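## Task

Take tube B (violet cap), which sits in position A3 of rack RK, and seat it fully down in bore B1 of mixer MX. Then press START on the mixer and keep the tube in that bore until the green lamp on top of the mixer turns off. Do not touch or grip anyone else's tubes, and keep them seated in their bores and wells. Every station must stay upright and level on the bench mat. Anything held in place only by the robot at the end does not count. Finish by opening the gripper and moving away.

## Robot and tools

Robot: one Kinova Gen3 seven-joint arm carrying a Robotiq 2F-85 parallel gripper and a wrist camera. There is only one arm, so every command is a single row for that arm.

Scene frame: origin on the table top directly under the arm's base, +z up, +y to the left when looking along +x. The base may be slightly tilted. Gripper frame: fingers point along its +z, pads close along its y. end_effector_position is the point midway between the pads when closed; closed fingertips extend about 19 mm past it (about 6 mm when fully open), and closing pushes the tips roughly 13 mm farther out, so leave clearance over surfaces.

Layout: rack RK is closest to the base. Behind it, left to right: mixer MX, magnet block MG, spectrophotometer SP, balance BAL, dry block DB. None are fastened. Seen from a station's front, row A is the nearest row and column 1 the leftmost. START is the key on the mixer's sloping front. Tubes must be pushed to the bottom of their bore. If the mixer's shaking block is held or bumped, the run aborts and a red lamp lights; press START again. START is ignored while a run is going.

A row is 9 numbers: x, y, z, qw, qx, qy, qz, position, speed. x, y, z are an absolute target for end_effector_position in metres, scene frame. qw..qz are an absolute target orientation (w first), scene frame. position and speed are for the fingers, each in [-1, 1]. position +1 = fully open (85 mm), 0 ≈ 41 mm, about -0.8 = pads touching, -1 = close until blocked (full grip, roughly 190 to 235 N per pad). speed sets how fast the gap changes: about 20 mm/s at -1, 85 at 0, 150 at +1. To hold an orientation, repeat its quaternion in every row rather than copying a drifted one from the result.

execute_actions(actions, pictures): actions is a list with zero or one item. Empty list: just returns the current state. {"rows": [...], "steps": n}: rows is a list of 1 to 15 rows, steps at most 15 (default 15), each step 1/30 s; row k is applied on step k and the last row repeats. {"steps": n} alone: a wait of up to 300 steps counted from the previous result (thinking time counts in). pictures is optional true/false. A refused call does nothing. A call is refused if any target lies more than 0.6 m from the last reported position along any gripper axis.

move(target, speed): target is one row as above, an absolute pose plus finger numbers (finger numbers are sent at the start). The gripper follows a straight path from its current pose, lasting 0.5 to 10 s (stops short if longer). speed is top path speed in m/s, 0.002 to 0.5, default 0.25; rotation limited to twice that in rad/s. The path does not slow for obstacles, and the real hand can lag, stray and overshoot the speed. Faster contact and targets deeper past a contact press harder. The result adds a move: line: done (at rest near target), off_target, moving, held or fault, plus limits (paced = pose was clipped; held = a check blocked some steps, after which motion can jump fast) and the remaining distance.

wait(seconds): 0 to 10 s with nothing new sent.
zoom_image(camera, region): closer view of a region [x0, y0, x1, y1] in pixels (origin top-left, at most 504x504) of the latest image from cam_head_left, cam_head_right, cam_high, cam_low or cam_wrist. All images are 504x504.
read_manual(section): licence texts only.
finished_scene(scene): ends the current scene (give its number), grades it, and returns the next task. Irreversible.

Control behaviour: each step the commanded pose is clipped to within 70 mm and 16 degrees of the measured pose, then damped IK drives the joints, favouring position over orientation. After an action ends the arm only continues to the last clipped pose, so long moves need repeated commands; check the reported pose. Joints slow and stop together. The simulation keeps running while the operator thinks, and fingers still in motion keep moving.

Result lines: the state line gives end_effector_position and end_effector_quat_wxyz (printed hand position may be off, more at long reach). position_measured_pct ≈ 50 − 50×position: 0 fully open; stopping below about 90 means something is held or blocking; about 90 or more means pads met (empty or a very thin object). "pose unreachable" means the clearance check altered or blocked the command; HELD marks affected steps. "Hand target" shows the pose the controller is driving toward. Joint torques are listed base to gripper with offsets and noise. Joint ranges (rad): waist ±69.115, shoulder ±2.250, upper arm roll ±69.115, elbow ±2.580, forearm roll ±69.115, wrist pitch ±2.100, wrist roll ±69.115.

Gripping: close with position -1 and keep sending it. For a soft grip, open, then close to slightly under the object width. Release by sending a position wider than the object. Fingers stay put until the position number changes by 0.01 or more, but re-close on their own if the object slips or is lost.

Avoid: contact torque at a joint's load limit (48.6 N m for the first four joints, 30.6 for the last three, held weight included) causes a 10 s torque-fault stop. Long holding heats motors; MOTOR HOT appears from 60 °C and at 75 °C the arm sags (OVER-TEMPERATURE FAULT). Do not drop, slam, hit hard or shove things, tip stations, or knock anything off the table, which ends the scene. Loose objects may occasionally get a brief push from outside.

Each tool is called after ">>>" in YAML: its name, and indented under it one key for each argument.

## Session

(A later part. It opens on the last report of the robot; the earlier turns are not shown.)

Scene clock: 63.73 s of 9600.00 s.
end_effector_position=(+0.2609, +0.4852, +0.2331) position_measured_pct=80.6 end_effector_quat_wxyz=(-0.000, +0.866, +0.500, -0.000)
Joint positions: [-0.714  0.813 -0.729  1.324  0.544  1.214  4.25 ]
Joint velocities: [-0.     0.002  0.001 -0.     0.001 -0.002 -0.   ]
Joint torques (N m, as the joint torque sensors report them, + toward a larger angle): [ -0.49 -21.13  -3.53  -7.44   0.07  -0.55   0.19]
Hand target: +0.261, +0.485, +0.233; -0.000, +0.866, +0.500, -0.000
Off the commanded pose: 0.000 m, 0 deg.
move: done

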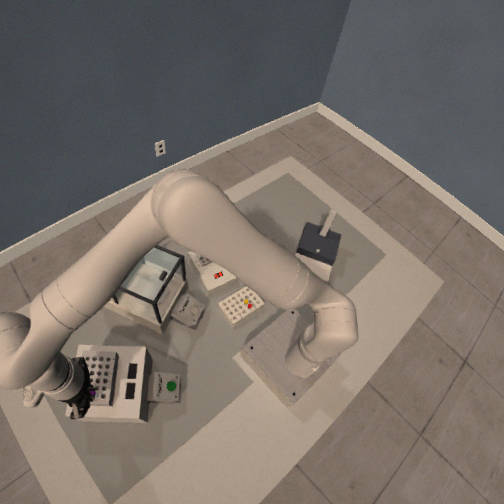

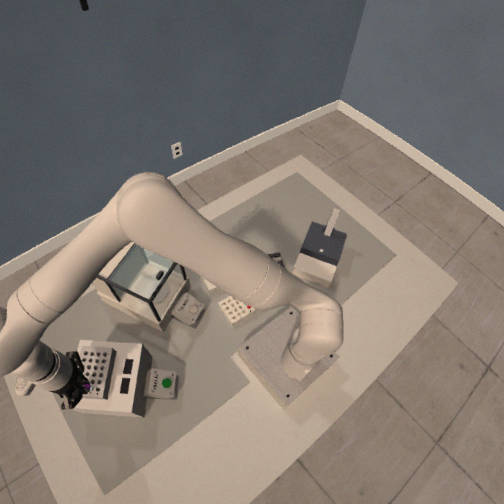

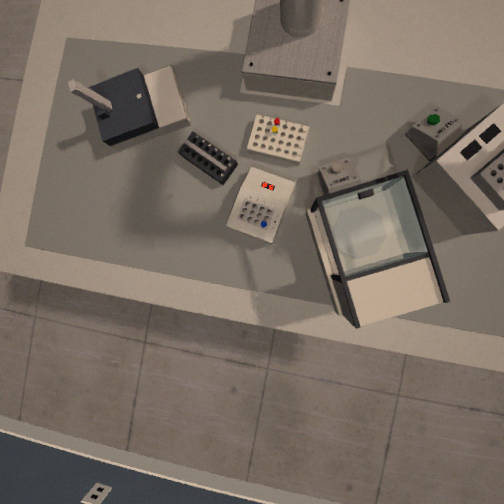

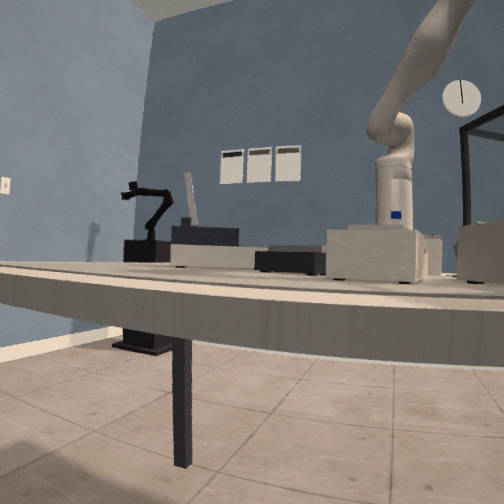

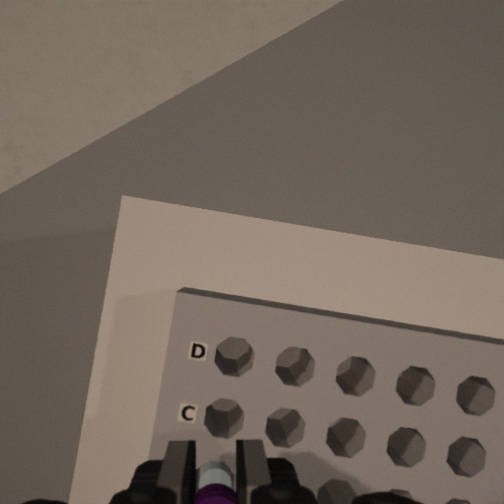

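>>> execute_actions:
  actions:
    - {"rows": [[0.2609, 0.4851, 0.233, 0, 0.866, 0.5, 0, -0.2, 0]], "steps": 15}
  pictures: false

>>> move:
  target: [0.2594, 0.4825, 0.265, 0, 0.866, 0.5, 0, -0.2, 0]
  speed: 0.05

>>> move:
  target: [0.2594, 0.4825, 0.25, 0, 0.866, 0.5, 0, -1, 1]
  speed: 0.03

>>> move:
  target: [0.2594, 0.4825, 0.225, 0, 0.866, 0.5, 0, -1, 1]
  speed: 0.012

Scene clock: 69.13 s of 9600.00 s.
end_effector_position=(+0.2609, +0.4851, +0.2330) position_measured_pct=59.9 end_effector_quat_wxyz=(-0.000, +0.866, +0.500, +0.000)
Joint positions: [-0.714  0.813 -0.729  1.324  0.544  1.214  4.249]
Joint velocities: [ 0.    -0.    -0.    -0.001 -0.001 -0.    -0.002]
Joint torques (N m, as the joint torque sensors report them, + toward a larger angle): [ -0.68 -20.94  -3.7   -7.54   0.18  -0.22  -0.02]
Hand target: +0.261, +0.485, +0.233; -0.000, +0.866, +0.500, -0.000
Off the commanded pose: 0.000 m, 0 deg.
Steps of this call (steps 1 to 147: nothing new was sent; steps 148 to 162: all 15 steps of this action). Readings (end_effector_position | what the end effector reports):
148: (+0.2609, +0.4851, +0.2330) | position_measured_pct=80.6
149: (+0.2609, +0.4851, +0.2330) | position_measured_pct=80.2
151: (+0.2609, +0.4851, +0.2330) | position_measured_pct=75.8
155: (+0.2609, +0.4851, +0.2330) | position_measured_pct=64.3
162: the state above

Scene clock: 70.33 s of 9600.00 s.
end_effector_position=(+0.2594, +0.4825, +0.2649) position_measured_pct=59.9 end_effector_quat_wxyz=(+0.000, +0.866, +0.500, -0.000)
Joint positions: [-0.709  0.773 -0.745  1.289  0.518  1.281  4.268]
Joint velocities: [ 0.001 -0.002  0.001 -0.001 -0.001  0.002 -0.   ]
Joint torques (N m, as the joint torque sensors report them, + toward a larger angle): [ -0.33 -20.48  -3.5   -7.05  -0.05  -0.63   0.13]
Hand target: +0.259, +0.482, +0.265; +0.000, +0.866, +0.500, +0.000
Off the commanded pose: 0.000 m, 0 deg.
move: done

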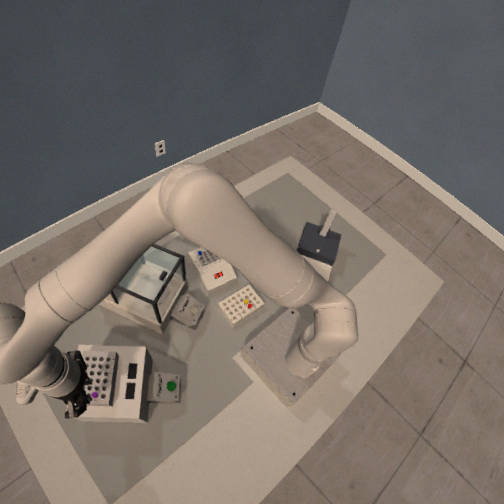

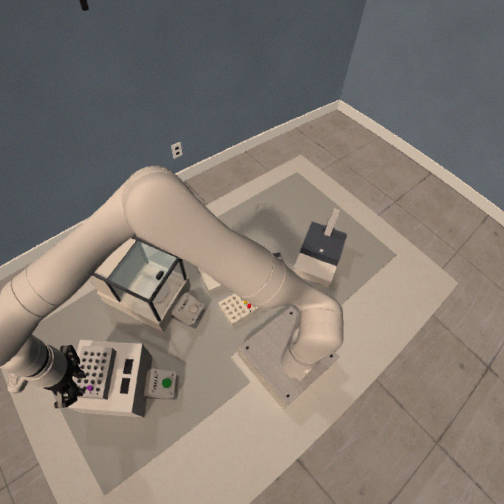

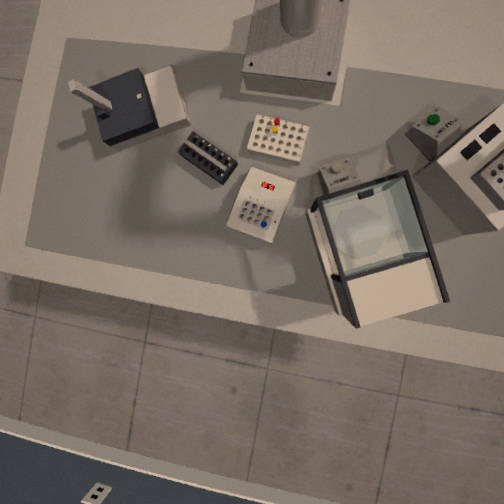

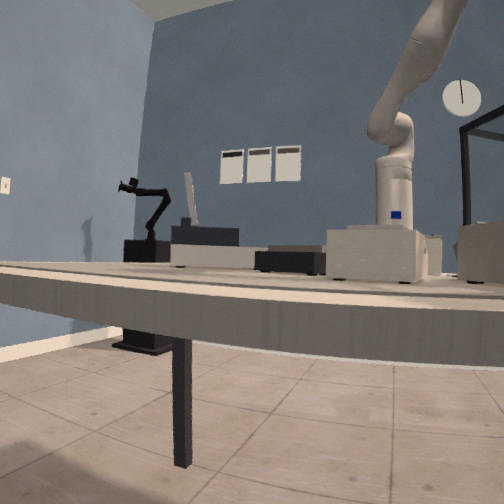

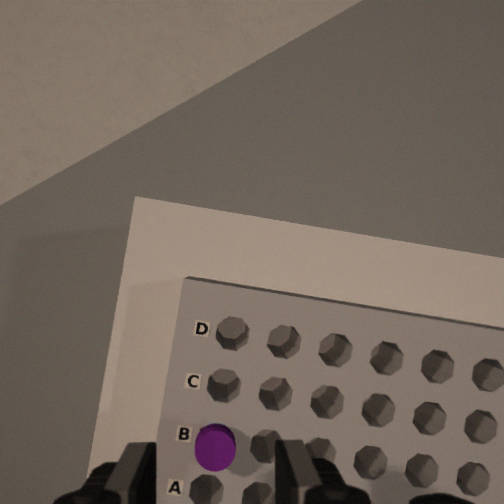

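Scene clock: 71.10 s of 9600.00 s.
end_effector_position=(+0.2594, +0.4825, +0.2501) position_measured_pct=91.7 end_effector_quat_wxyz=(-0.000, +0.866, +0.500, +0.000)
Joint positions: [-0.709  0.788 -0.738  1.312  0.529  1.246  4.258]
Joint velocities: [-0.001  0.002  0.     0.002  0.    -0.003 -0.   ]
Joint torques (N m, as the joint torque sensors report them, + toward a larger angle): [ -0.02 -20.78  -3.53  -6.94   0.08  -0.2   -0.02]
Hand target: +0.259, +0.483, +0.250; -0.000, +0.866, +0.500, -0.000
Off the commanded pose: 0.000 m, 0 deg.
move: done

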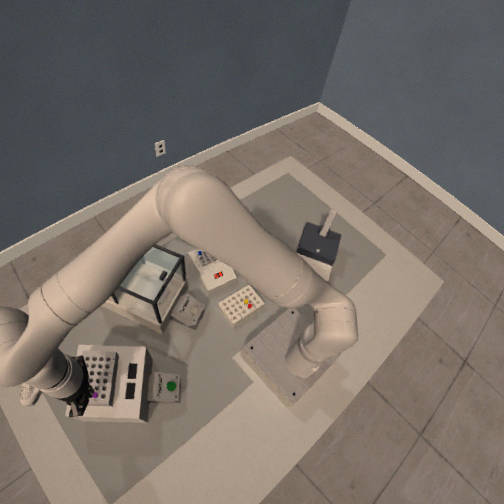

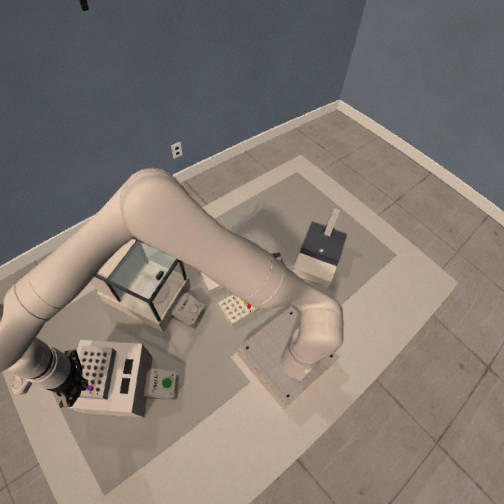

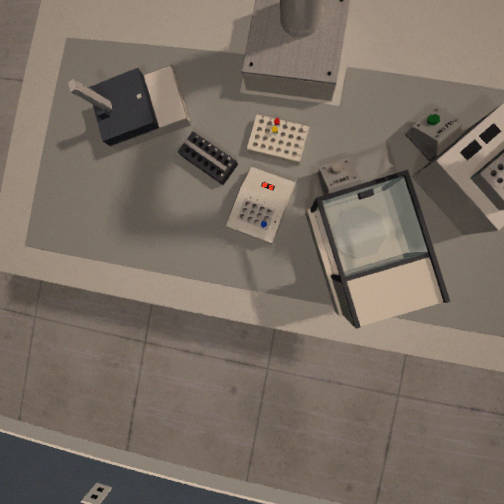

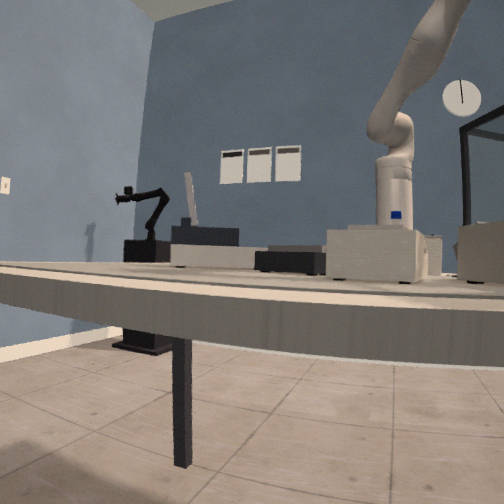

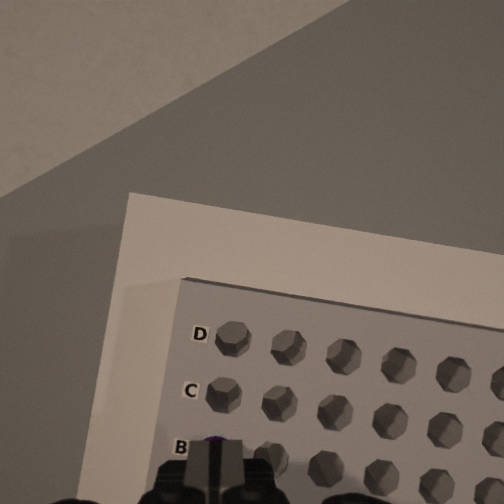

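Scene clock: 73.40 s of 9600.00 s.
end_effector_position=(+0.2596, +0.4834, +0.2287) position_measured_pct=91.7 end_effector_quat_wxyz=(-0.001, +0.866, +0.500, +0.002)
Joint positions: [-0.711  0.811 -0.728  1.345  0.55   1.192  4.241]
Joint velocities: [-0.    -0.001 -0.     0.004  0.003 -0.002 -0.001]
Joint torques (N m, as the joint torque sensors report them, + toward a larger angle): [ -0.43 -16.17  -1.89  -6.08   0.26  -0.97  -0.03]
Hand target: +0.259, +0.483, +0.225; -0.000, +0.866, +0.500, -0.000
Off the commanded pose: 0.004 m, 0 deg.
move: off_target

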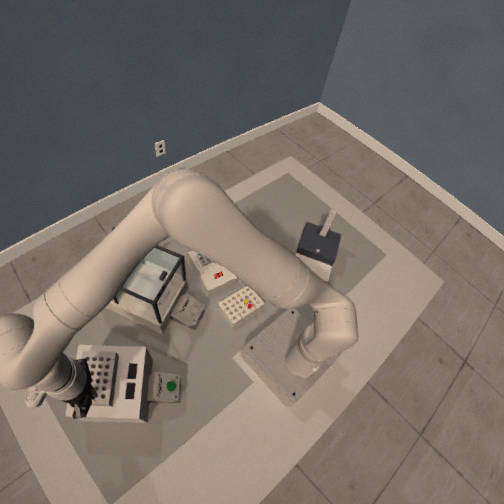

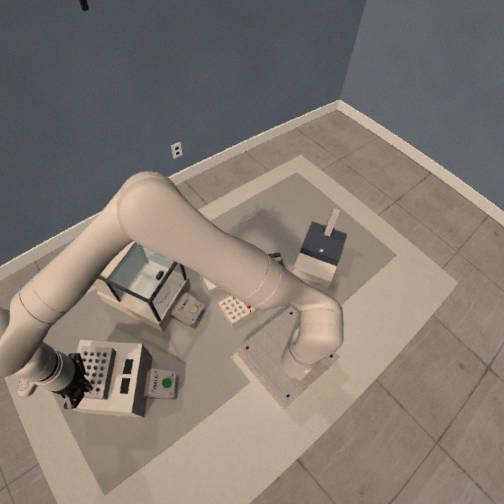

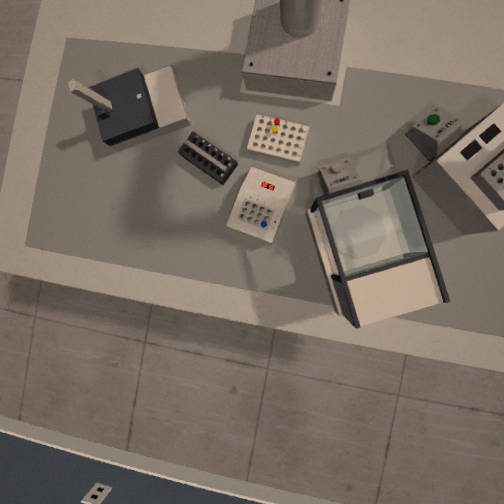

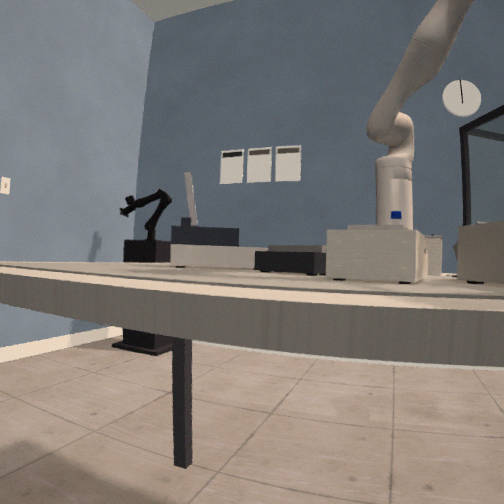

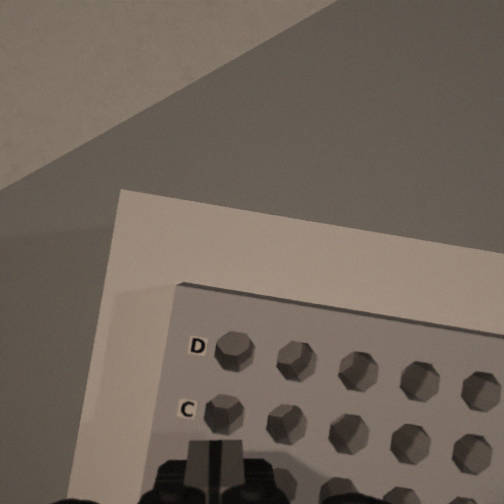

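>>> move:
  target: [0.2594, 0.4825, 0.28, 0, 0.866, 0.5, 0, -1, 1]
  speed: 0.1

>>> move:
  target: [0.1840, 0.3253, 0.26, 0, 0.906, 0.423, 0, -1, 1]
  speed: 0.2

>>> move:
  target: [0.1840, 0.3253, 0.16, 0, 0.906, 0.423, 0, -1, 1]
  speed: 0.12

Scene clock: 81.67 s of 9600.00 s.
end_effector_position=(+0.2594, +0.4824, +0.2799) position_measured_pct=91.7 end_effector_quat_wxyz=(+0.000, +0.866, +0.500, +0.000)
Joint positions: [-0.71   0.759 -0.75   1.264  0.508  1.316  4.278]
Joint velocities: [ 0.    -0.001 -0.001 -0.002 -0.     0.003 -0.   ]
Joint torques (N m, as the joint torque sensors report them, + toward a larger angle): [ -0.25 -20.22  -3.52  -7.43   0.11   0.03   0.08]
Hand target: +0.259, +0.482, +0.280; +0.000, +0.866, +0.500, +0.000
Off the commanded pose: 0.000 m, 0 deg.
move: done

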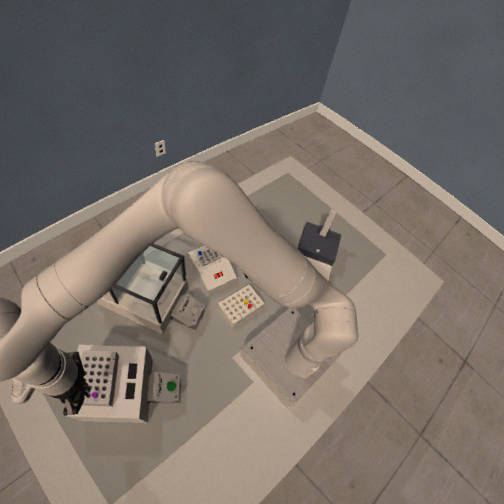

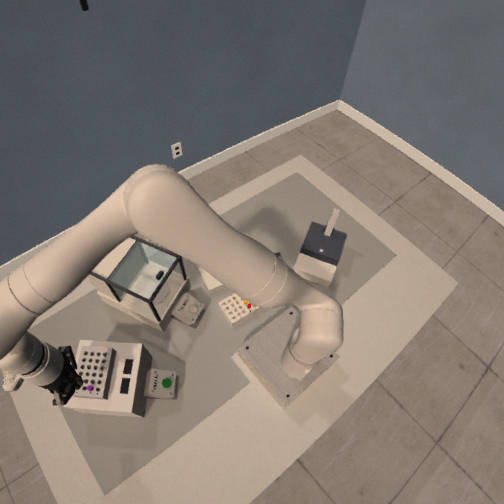

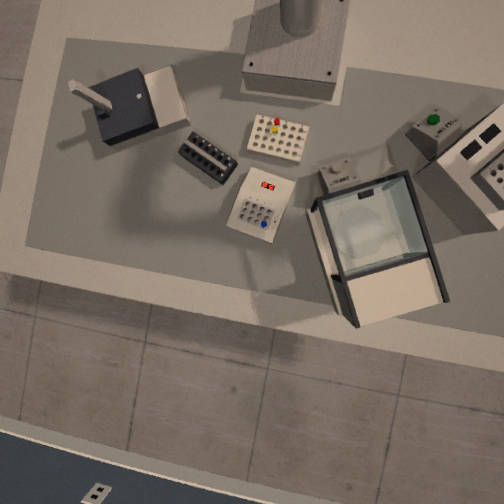

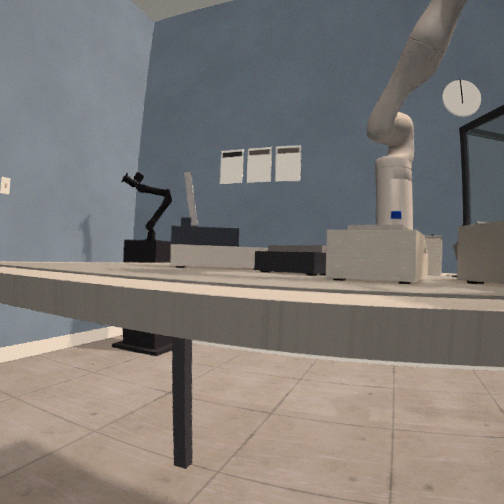

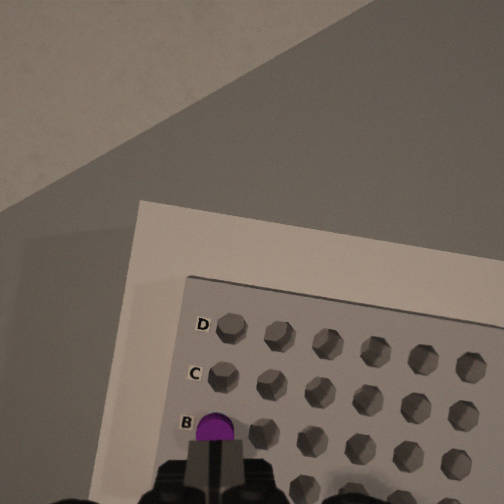

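Scene clock: 83.03 s of 9600.00 s.
end_effector_position=(+0.1836, +0.3255, +0.2594) position_measured_pct=91.7 end_effector_quat_wxyz=(+0.000, +0.906, +0.424, -0.001)
Joint positions: [-0.487  0.427 -0.816  1.915  0.376  0.968  4.077]
Joint velocities: [ 0.011 -0.014 -0.001  0.006 -0.003 -0.005  0.001]
Joint torques (N m, as the joint torque sensors report them, + toward a larger angle): [ -0.41 -12.73  -2.38  -6.33   0.35  -0.23   0.44]
Hand target: +0.184, +0.325, +0.260; +0.000, +0.906, +0.424, -0.000
Off the commanded pose: 0.001 m, 0 deg.
move: done

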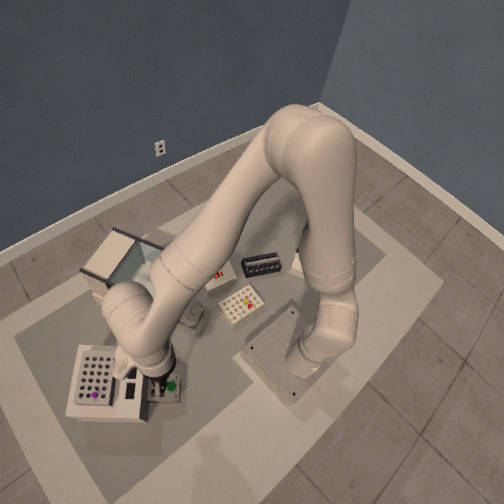

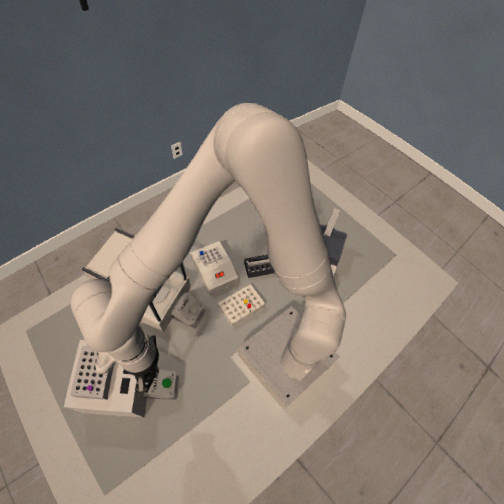

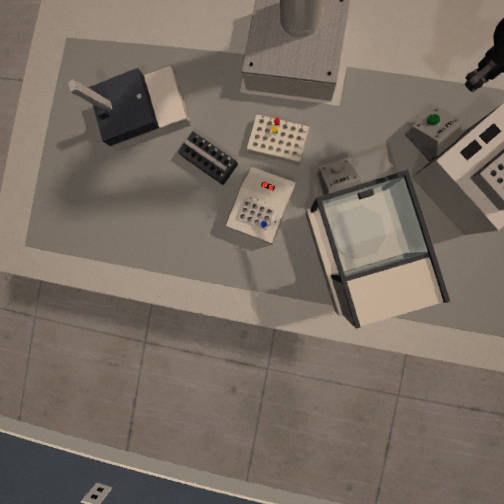

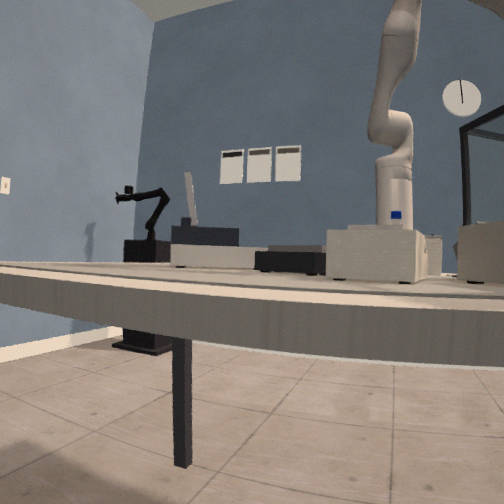

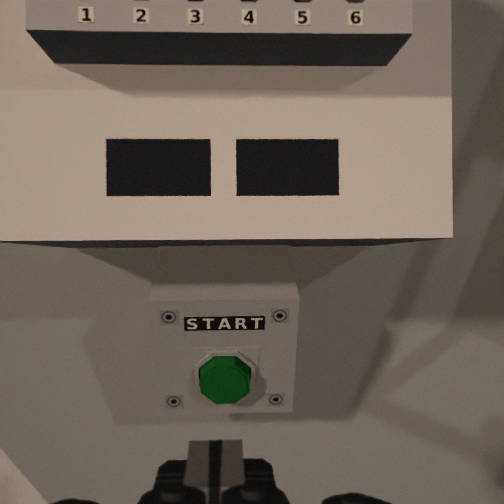

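Scene clock: 84.33 s of 9600.00 s.
end_effector_position=(+0.1839, +0.3255, +0.1602) position_measured_pct=91.7 end_effector_quat_wxyz=(-0.001, +0.906, +0.423, -0.000)
Joint positions: [-0.607  0.606 -0.678  2.044  0.59   0.7    3.886]
Joint velocities: [-0.004  0.004  0.001  0.     0.003 -0.002 -0.004]
Joint torques (N m, as the joint torque sensors report them, + toward a larger angle): [ -0.33 -13.91  -2.33  -4.76  -0.15  -0.11   0.35]
Hand target: +0.184, +0.326, +0.160; -0.001, +0.906, +0.423, -0.000
Off the commanded pose: 0.000 m, 0 deg.
move: done

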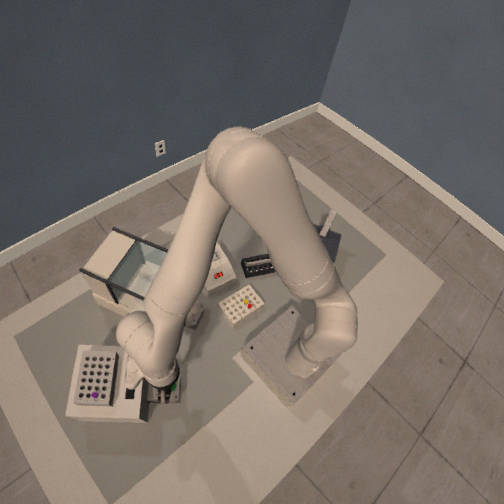

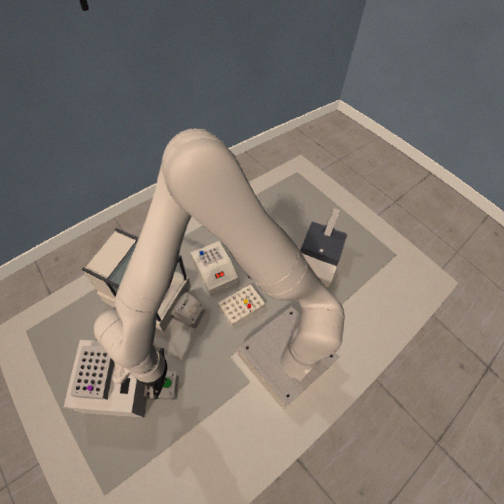

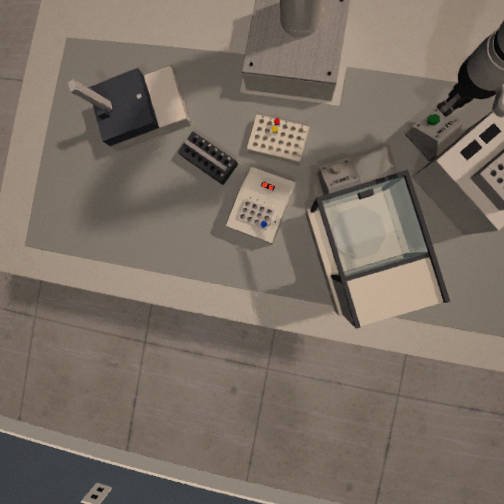

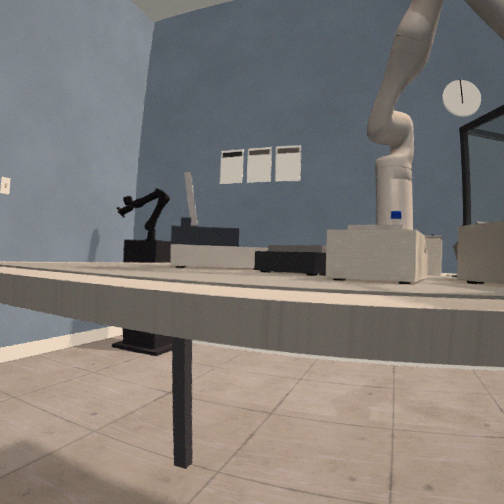

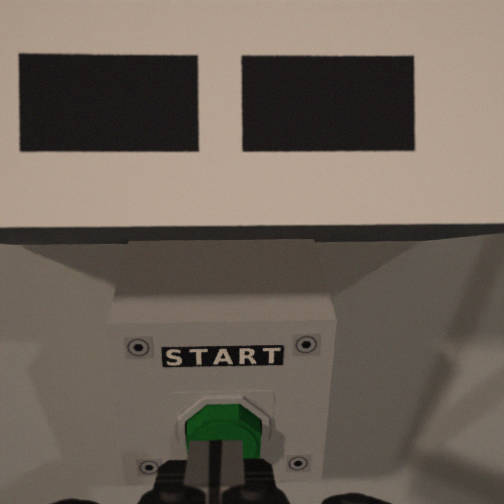

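>>> move:
  target: [0.1874, 0.3263, 0.13, 0, 0.906, 0.423, 0, -1, 1]
  speed: 0.05

>>> move:
  target: [0.1874, 0.3263, 0.118, 0, 0.906, 0.423, 0, -1, 1]
  speed: 0.012

Scene clock: 89.73 s of 9600.00 s.
end_effector_position=(+0.1875, +0.3263, +0.1302) position_measured_pct=91.7 end_effector_quat_wxyz=(-0.000, +0.906, +0.423, +0.000)
Joint positions: [-0.647  0.668 -0.616  2.06   0.663  0.625  3.831]
Joint velocities: [-0.004  0.005  0.002  0.001  0.003 -0.003 -0.002]
Joint torques (N m, as the joint torque sensors report them, + toward a larger angle): [ -0.34 -15.09  -2.5   -4.11   0.13  -0.2    0.26]
Hand target: +0.187, +0.326, +0.130; -0.000, +0.906, +0.423, -0.000
Off the commanded pose: 0.000 m, 0 deg.
move: done

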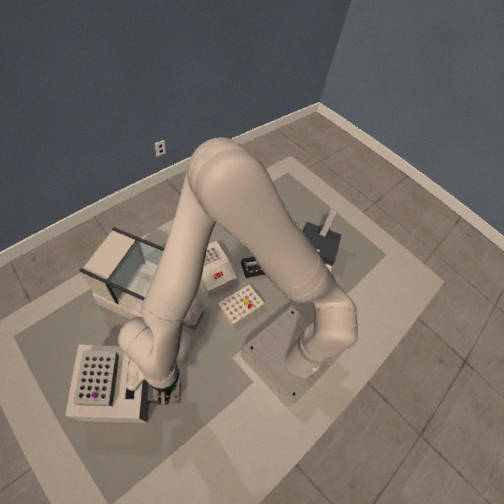

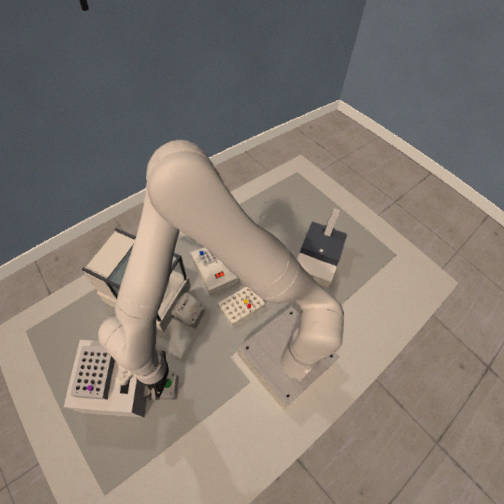

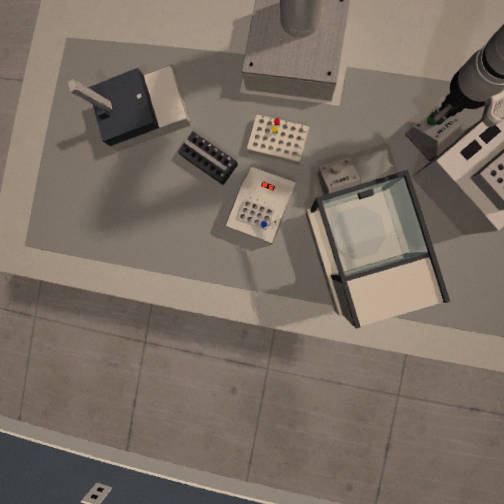

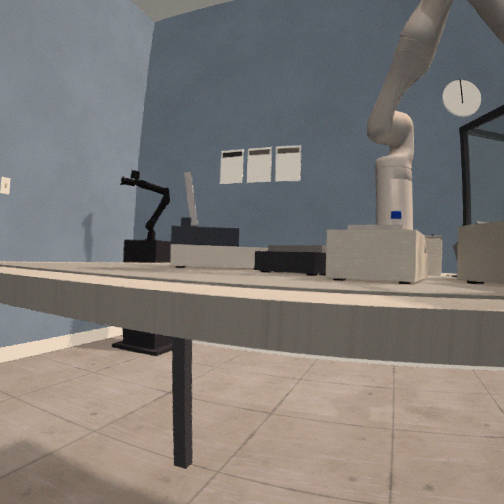

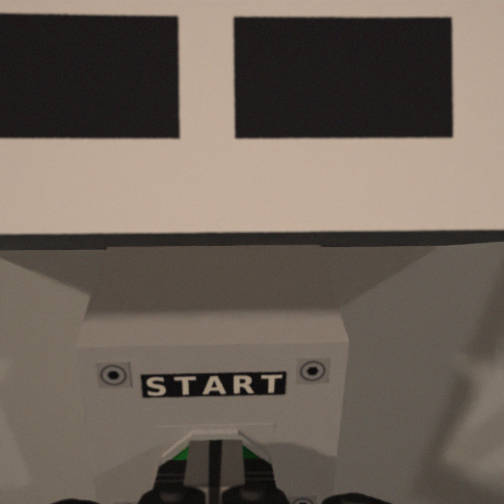

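Scene clock: 90.97 s of 9600.00 s.
end_effector_position=(+0.1883, +0.3277, +0.1200) position_measured_pct=91.7 end_effector_quat_wxyz=(-0.001, +0.906, +0.423, +0.002)
Joint positions: [-0.666  0.688 -0.591  2.066  0.693  0.594  3.805]
Joint velocities: [-0.001  0.     0.001  0.002  0.005 -0.002 -0.004]
Joint torques (N m, as the joint torque sensors report them, + toward a larger angle): [ -0.11 -11.29  -1.13  -3.18   0.07  -0.54   0.1 ]
Hand target: +0.187, +0.326, +0.118; -0.000, +0.906, +0.423, -0.000
Off the commanded pose: 0.003 m, 0 deg.
move: done

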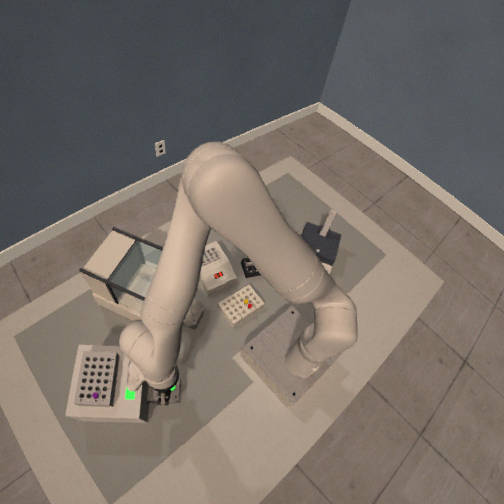

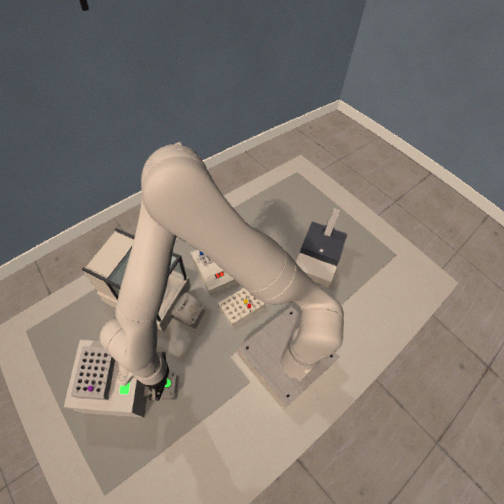

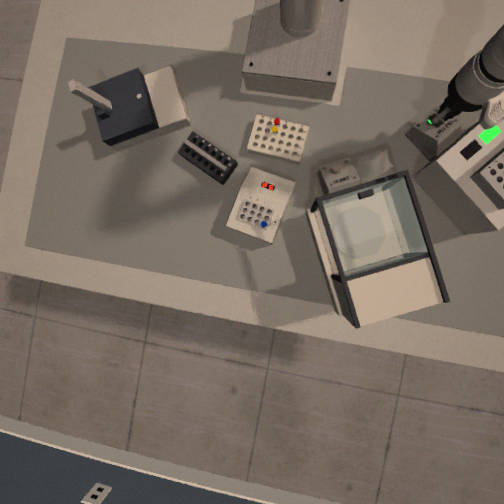

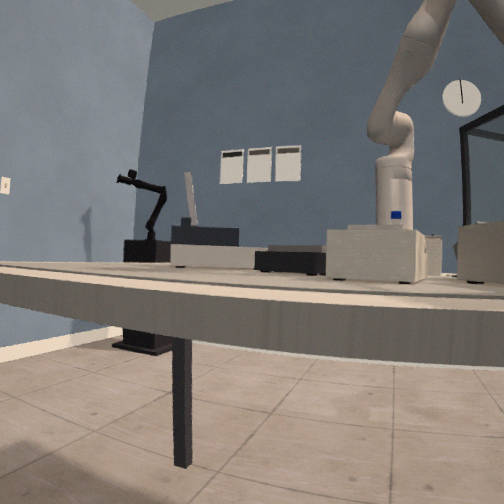

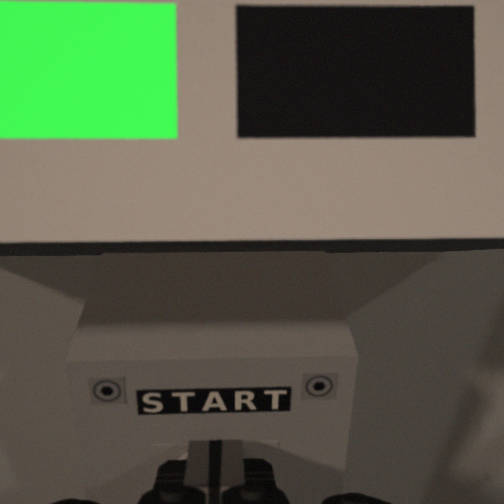

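>>> move:
  target: [0.17, 0.30, 0.32, 0, 0.906, 0.423, 0, 0, 1]
  speed: 0.15

>>> wait:
  seconds: 10

Scene clock: 94.80 s of 9600.00 s.
end_effector_position=(+0.1704, +0.2996, +0.3197) position_measured_pct=50.0 end_effector_quat_wxyz=(+0.001, +0.906, +0.423, +0.000)
Joint positions: [-0.392  0.264 -0.867  1.887  0.229  1.102  4.204]
Joint velocities: [ 0.004 -0.006  0.001 -0.001 -0.002  0.002  0.002]
Joint torques (N m, as the joint torque sensors report them, + toward a larger angle): [ 0.24 -9.8  -1.41 -7.33  0.18 -0.13  0.16]
Hand target: +0.171, +0.300, +0.320; +0.001, +0.906, +0.423, +0.001
Off the commanded pose: 0.001 m, 0 deg.
move: done

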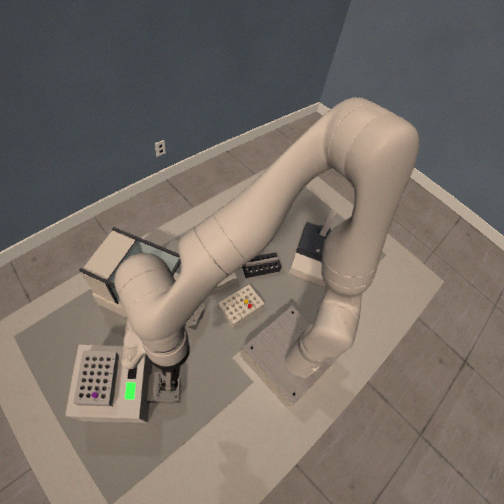

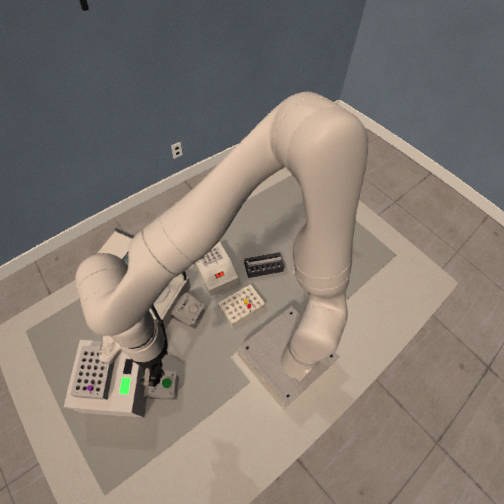

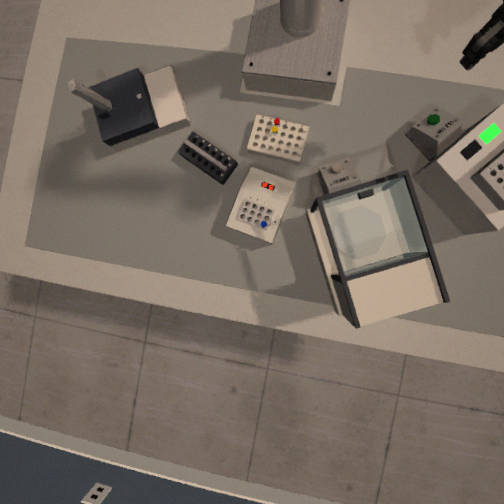

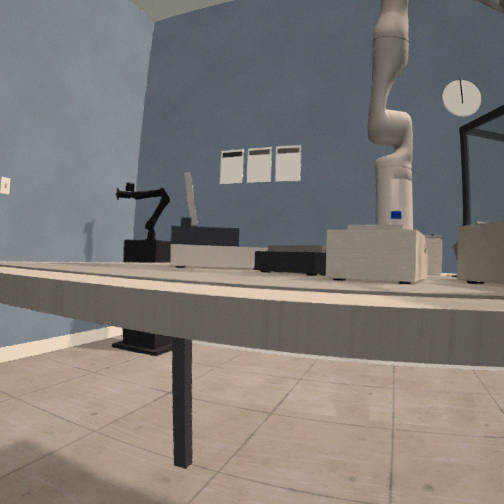

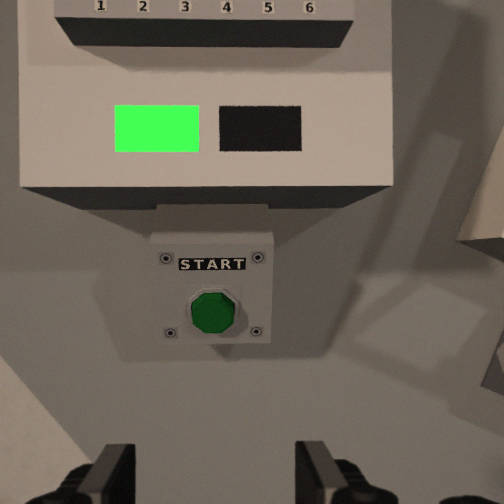

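Scene clock: 104.80 s of 9600.00 s.
end_effector_position=(+0.1705, +0.2996, +0.3199) position_measured_pct=50.0 end_effector_quat_wxyz=(+0.001, +0.906, +0.423, +0.001)
Joint positions: [-0.391  0.263 -0.867  1.887  0.229  1.102  4.205]
Joint velocities: [ 0.    -0.    -0.    -0.001 -0.001  0.    -0.002]
Joint torques (N m, as the joint torque sensors report them, + toward a larger angle): [-0.56 -9.43 -1.29 -7.92  0.23 -0.26  0.04]
Hand target: +0.171, +0.300, +0.320; +0.001, +0.906, +0.423, +0.001
Off the commanded pose: 0.001 m, 0 deg.
Steps of this call (steps 1 to 300: nothing new was sent). Readings (end_effector_position | what the end effector reports):
1: (+0.1704, +0.2996, +0.3197) | position_measured_pct=50.0
2: (+0.1704, +0.2996, +0.3198) | position_measured_pct=50.0
4: (+0.1705, +0.2996, +0.3198) | position_measured_pct=50.0
8: (+0.1705, +0.2996, +0.3198) | position_measured_pct=50.0
300: the state above

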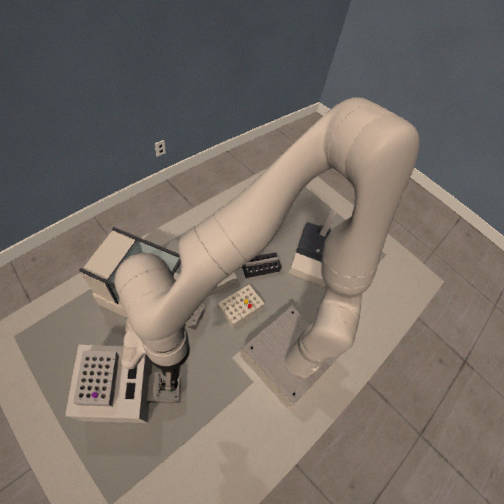

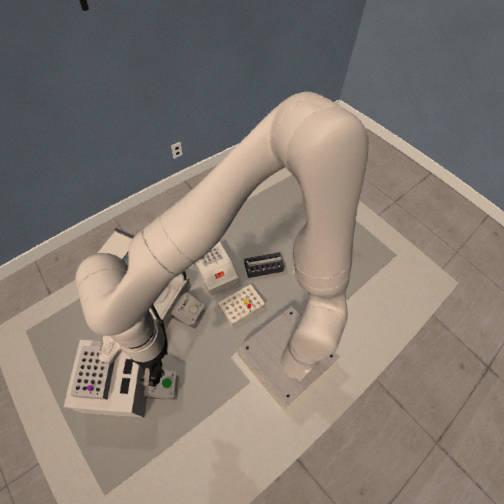

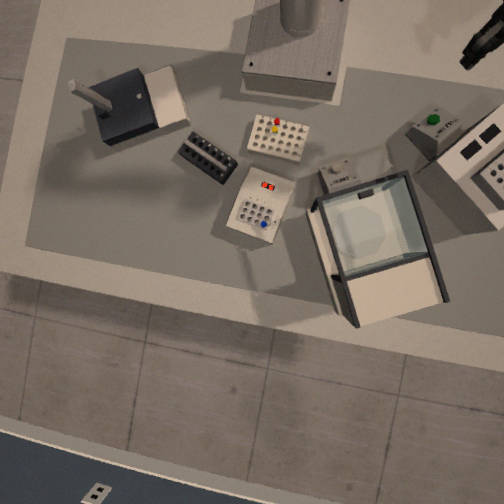

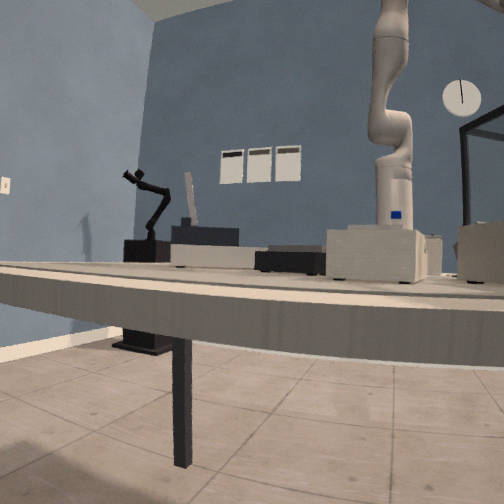

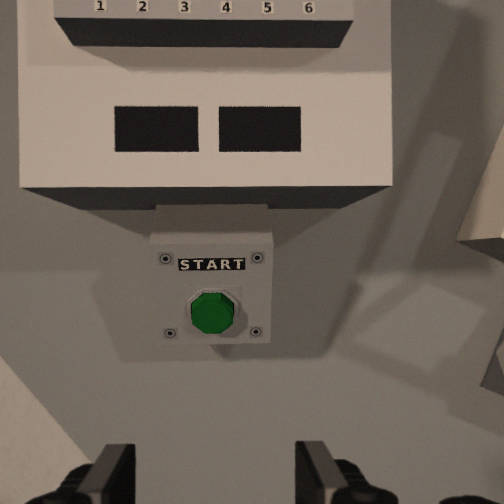

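>>> finished_scene:
  scene: 2

The scene is finished: the task was done.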